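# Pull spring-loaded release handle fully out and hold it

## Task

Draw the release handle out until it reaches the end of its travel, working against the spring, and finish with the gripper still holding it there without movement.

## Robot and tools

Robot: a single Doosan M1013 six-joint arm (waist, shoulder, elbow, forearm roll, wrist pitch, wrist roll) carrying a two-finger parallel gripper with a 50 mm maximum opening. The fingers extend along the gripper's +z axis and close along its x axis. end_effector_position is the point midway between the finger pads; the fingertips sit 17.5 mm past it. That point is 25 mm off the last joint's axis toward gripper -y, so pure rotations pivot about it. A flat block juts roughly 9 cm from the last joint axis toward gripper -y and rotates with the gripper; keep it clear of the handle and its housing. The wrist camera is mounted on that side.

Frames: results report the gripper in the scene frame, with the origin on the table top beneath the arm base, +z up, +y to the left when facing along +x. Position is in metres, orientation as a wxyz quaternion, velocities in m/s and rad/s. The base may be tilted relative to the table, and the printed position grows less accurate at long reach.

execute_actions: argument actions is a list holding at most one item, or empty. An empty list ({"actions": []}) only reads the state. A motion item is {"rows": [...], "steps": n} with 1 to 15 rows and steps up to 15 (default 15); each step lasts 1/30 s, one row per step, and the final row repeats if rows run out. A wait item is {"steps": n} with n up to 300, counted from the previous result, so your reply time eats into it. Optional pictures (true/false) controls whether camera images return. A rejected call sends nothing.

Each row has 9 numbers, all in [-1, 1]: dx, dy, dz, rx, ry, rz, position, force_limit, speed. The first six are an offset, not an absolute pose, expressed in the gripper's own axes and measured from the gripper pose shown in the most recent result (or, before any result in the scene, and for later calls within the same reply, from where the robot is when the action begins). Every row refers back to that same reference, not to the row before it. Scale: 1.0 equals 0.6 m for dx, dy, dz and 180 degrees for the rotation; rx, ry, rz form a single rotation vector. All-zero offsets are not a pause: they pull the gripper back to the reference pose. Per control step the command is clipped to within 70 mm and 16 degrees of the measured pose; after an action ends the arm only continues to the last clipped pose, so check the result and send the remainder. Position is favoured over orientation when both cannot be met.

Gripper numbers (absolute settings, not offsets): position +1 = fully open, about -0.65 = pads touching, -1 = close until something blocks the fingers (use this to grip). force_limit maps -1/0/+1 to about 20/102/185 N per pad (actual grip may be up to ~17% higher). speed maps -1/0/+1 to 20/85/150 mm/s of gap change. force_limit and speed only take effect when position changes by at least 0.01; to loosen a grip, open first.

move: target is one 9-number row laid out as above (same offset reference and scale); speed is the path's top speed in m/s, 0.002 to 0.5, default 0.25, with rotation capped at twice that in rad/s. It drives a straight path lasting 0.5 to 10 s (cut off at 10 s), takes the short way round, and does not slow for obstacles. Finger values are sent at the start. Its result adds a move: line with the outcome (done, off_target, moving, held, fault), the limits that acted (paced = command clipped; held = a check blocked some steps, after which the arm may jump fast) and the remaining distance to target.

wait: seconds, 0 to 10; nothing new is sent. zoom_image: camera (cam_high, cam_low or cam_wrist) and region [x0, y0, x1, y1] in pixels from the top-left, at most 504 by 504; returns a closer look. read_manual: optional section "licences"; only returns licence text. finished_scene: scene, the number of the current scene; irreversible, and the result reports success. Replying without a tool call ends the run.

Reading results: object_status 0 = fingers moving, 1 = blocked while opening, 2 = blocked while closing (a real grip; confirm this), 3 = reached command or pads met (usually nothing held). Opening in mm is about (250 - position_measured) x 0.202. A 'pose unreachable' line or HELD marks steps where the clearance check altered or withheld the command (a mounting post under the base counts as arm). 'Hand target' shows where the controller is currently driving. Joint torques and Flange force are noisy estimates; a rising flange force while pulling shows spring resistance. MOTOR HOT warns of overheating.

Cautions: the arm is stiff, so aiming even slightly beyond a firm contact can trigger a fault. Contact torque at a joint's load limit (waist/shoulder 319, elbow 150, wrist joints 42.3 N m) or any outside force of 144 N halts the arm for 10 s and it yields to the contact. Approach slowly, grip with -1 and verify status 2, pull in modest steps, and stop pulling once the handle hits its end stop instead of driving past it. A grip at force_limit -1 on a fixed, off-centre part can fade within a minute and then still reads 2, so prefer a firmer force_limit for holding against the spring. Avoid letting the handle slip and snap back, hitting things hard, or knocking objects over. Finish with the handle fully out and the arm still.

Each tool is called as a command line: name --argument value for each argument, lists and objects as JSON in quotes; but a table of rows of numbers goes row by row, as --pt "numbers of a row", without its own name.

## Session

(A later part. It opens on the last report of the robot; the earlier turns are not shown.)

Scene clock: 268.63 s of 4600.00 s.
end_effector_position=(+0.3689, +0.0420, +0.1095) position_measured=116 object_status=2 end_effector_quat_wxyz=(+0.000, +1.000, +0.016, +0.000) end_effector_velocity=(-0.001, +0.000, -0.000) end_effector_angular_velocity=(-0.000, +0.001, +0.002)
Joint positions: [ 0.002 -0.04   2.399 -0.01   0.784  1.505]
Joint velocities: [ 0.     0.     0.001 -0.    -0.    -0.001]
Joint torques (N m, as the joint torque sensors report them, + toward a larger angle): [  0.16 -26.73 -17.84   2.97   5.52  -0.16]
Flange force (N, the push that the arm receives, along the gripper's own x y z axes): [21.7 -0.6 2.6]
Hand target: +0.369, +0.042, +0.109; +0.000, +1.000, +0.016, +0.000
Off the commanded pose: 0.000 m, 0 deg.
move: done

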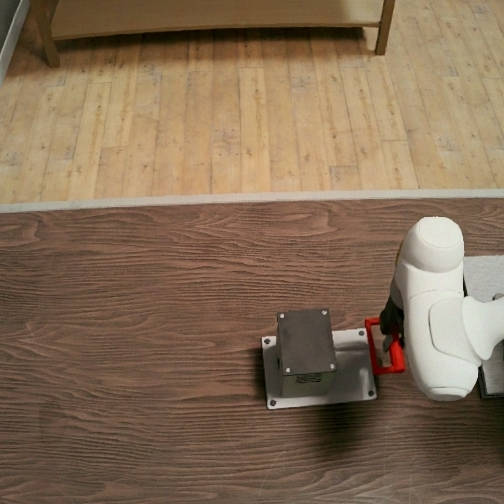

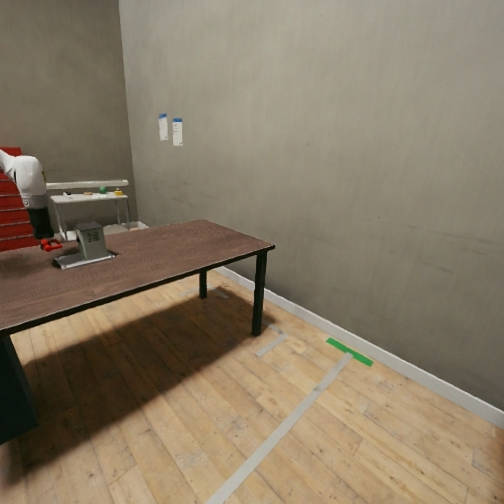

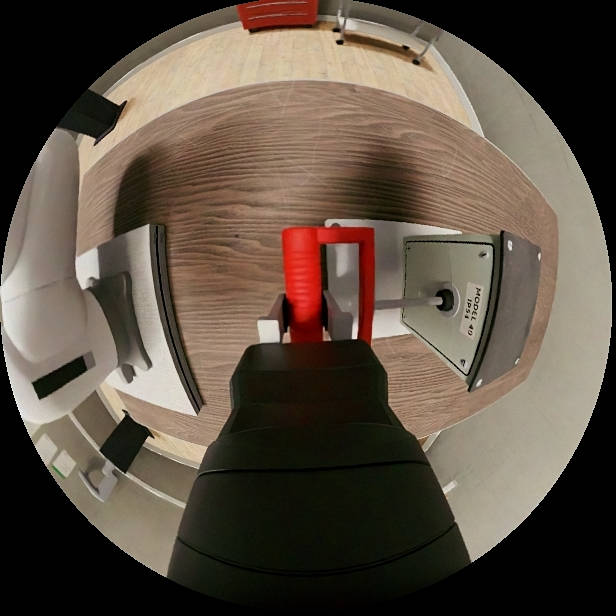

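move --target '[-0.02033, 0.0002, 0.0001, 0, 0, 0, 1, -0.8, -0.54]' --speed 0.04

move --target '[0, 0, 0, 0, 0, 0, -1, -0.8, -0.6]' --speed 0.04

Scene clock: 272.87 s of 4600.00 s.
end_effector_position=(+0.3567, +0.0415, +0.1094) position_measured=3 object_status=3 end_effector_quat_wxyz=(+0.000, +1.000, +0.016, +0.000) end_effector_velocity=(+0.001, -0.000, +0.000) end_effector_angular_velocity=(-0.001, -0.001, +0.000)
Joint positions: [-0.001 -0.061  2.418 -0.01   0.786  1.502]
Joint velocities: [-0.    -0.    -0.001 -0.001  0.     0.   ]
Joint torques (N m, as the joint torque sensors report them, + toward a larger angle): [ -0.71 -24.23 -17.34   2.57   5.29  -0.33]
Flange force (N, the push that the arm receives, along the gripper's own x y z axes): [22.4 -3.5 0.8]
Hand target: +0.357, +0.042, +0.109; +0.000, +1.000, +0.016, +0.000
Off the commanded pose: 0.000 m, 0 deg.
After step 90, 0.53 s passed at rest.
move: done

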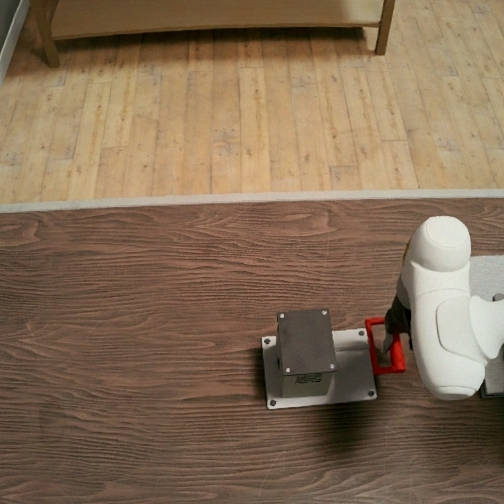

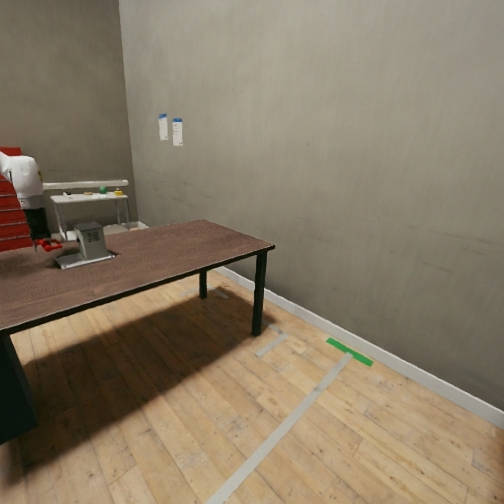

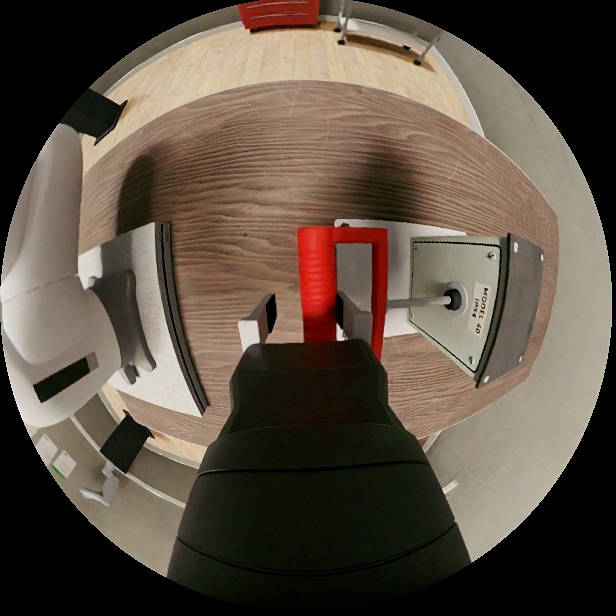

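Scene clock: 273.37 s of 4600.00 s.
end_effector_position=(+0.3570, +0.0415, +0.1095) position_measured=40 object_status=2 end_effector_quat_wxyz=(+0.000, +1.000, +0.016, +0.000) end_effector_velocity=(-0.001, +0.000, -0.000) end_effector_angular_velocity=(+0.000, +0.001, +0.001)
Joint positions: [-0.001 -0.061  2.418 -0.01   0.786  1.502]
Joint velocities: [ 0.    -0.     0.001 -0.     0.    -0.001]
Joint torques (N m, as the joint torque sensors report them, + toward a larger angle): [ -1.02 -25.32  16.72   0.33  22.84  -1.5 ]
Flange force (N, the push that the arm receives, along the gripper's own x y z axes): [80.6 -8.6 16.8]
Hand target: +0.357, +0.042, +0.109; +0.000, +1.000, +0.016, +0.000
Off the commanded pose: 0.000 m, 0 deg.
move: done

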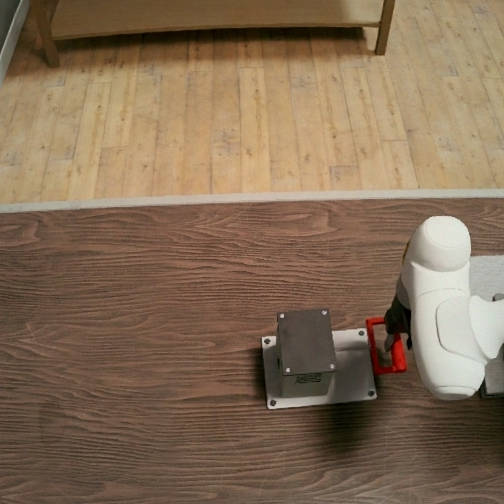

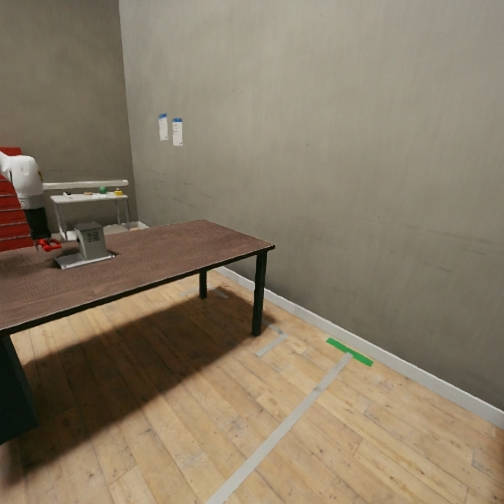

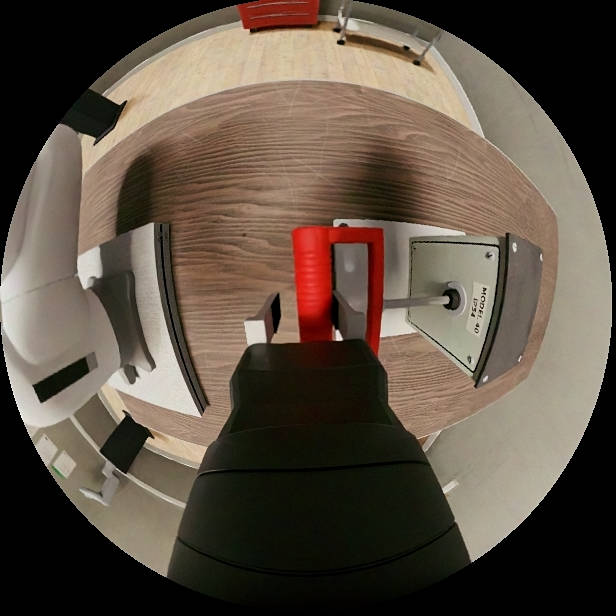

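move --target '[0.015, 0, 0, 0, 0, 0, -0.98, -0.8, -0.9]' --speed 0.03

Scene clock: 281.10 s of 4600.00 s.
end_effector_position=(+0.3659, +0.0418, +0.1095) position_measured=116 object_status=2 end_effector_quat_wxyz=(+0.000, +1.000, +0.016, +0.000) end_effector_velocity=(+0.001, -0.000, +0.000) end_effector_angular_velocity=(-0.000, -0.002, -0.000)
Joint positions: [ 0.001 -0.045  2.404 -0.01   0.784  1.504]
Joint velocities: [-0.    -0.    -0.001 -0.    -0.001  0.   ]
Joint torques (N m, as the joint torque sensors report them, + toward a larger angle): [ -2.05 -26.39 -13.4    2.18   7.92  -0.27]
Flange force (N, the push that the arm receives, along the gripper's own x y z axes): [29.9 -7.0 5.0]
Hand target: +0.366, +0.042, +0.110; +0.000, +1.000, +0.016, +0.000
Off the commanded pose: 0.000 m, 0 deg.
After step 90, 3.93 s passed at rest.
move: done

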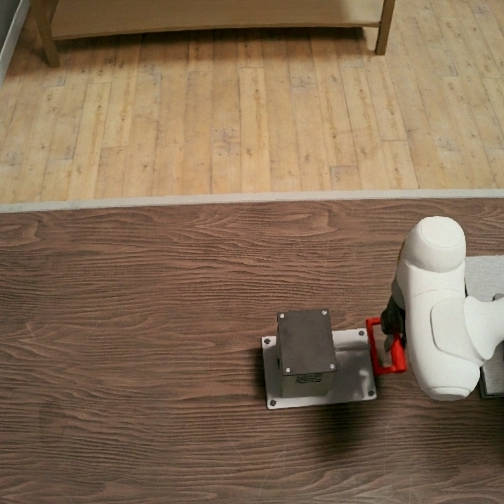

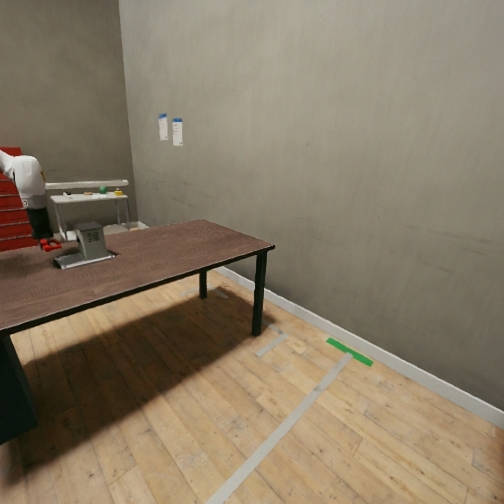

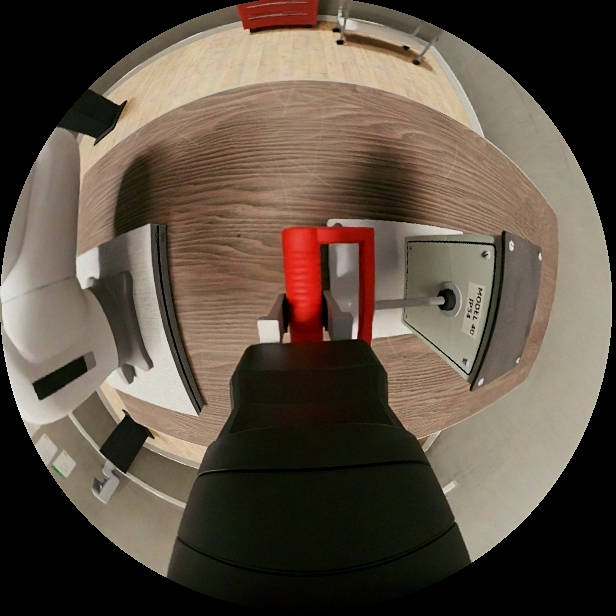

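execute_actions --actions '[]' --pictures false

Scene clock: 284.67 s of 4600.00 s.
end_effector_position=(+0.3660, +0.0418, +0.1095) position_measured=116 object_status=2 end_effector_quat_wxyz=(+0.000, +1.000, +0.016, +0.000) end_effector_velocity=(-0.000, -0.000, +0.000) end_effector_angular_velocity=(-0.000, +0.001, +0.001)
Joint positions: [ 0.001 -0.045  2.404 -0.01   0.784  1.504]
Joint velocities: [-0.001  0.    -0.    -0.001  0.001 -0.001]
Joint torques (N m, as the joint torque sensors report them, + toward a larger angle): [ -1.68 -27.09 -15.25   2.29   7.22  -0.23]
Flange force (N, the push that the arm receives, along the gripper's own x y z axes): [28.1 -5.8 6.4]
Hand target: +0.366, +0.042, +0.110; +0.000, +1.000, +0.016, +0.000
Off the commanded pose: 0.000 m, 0 deg.
Steps of this call (steps 1 to 90: nothing new was sent; then 0.57 s passed at rest). Readings (end_effector_position | what the end effector reports):
1: (+0.3659, +0.0418, +0.1095) | position_measured=116 object_status=2
2: (+0.3659, +0.0418, +0.1095) | position_measured=116 object_status=2
4: (+0.3659, +0.0418, +0.1095) | position_measured=116 object_status=2
8: (+0.3660, +0.0418, +0.1095) | position_measured=116 object_status=2
90: the state above

The handle is gripped, steady, and resting lightly on its end stop at about 60 mm of travel. The pull is about 24 N, against about 19 N from the spring alone.

finished_scene --scene 1

The scene is finished: the task was done.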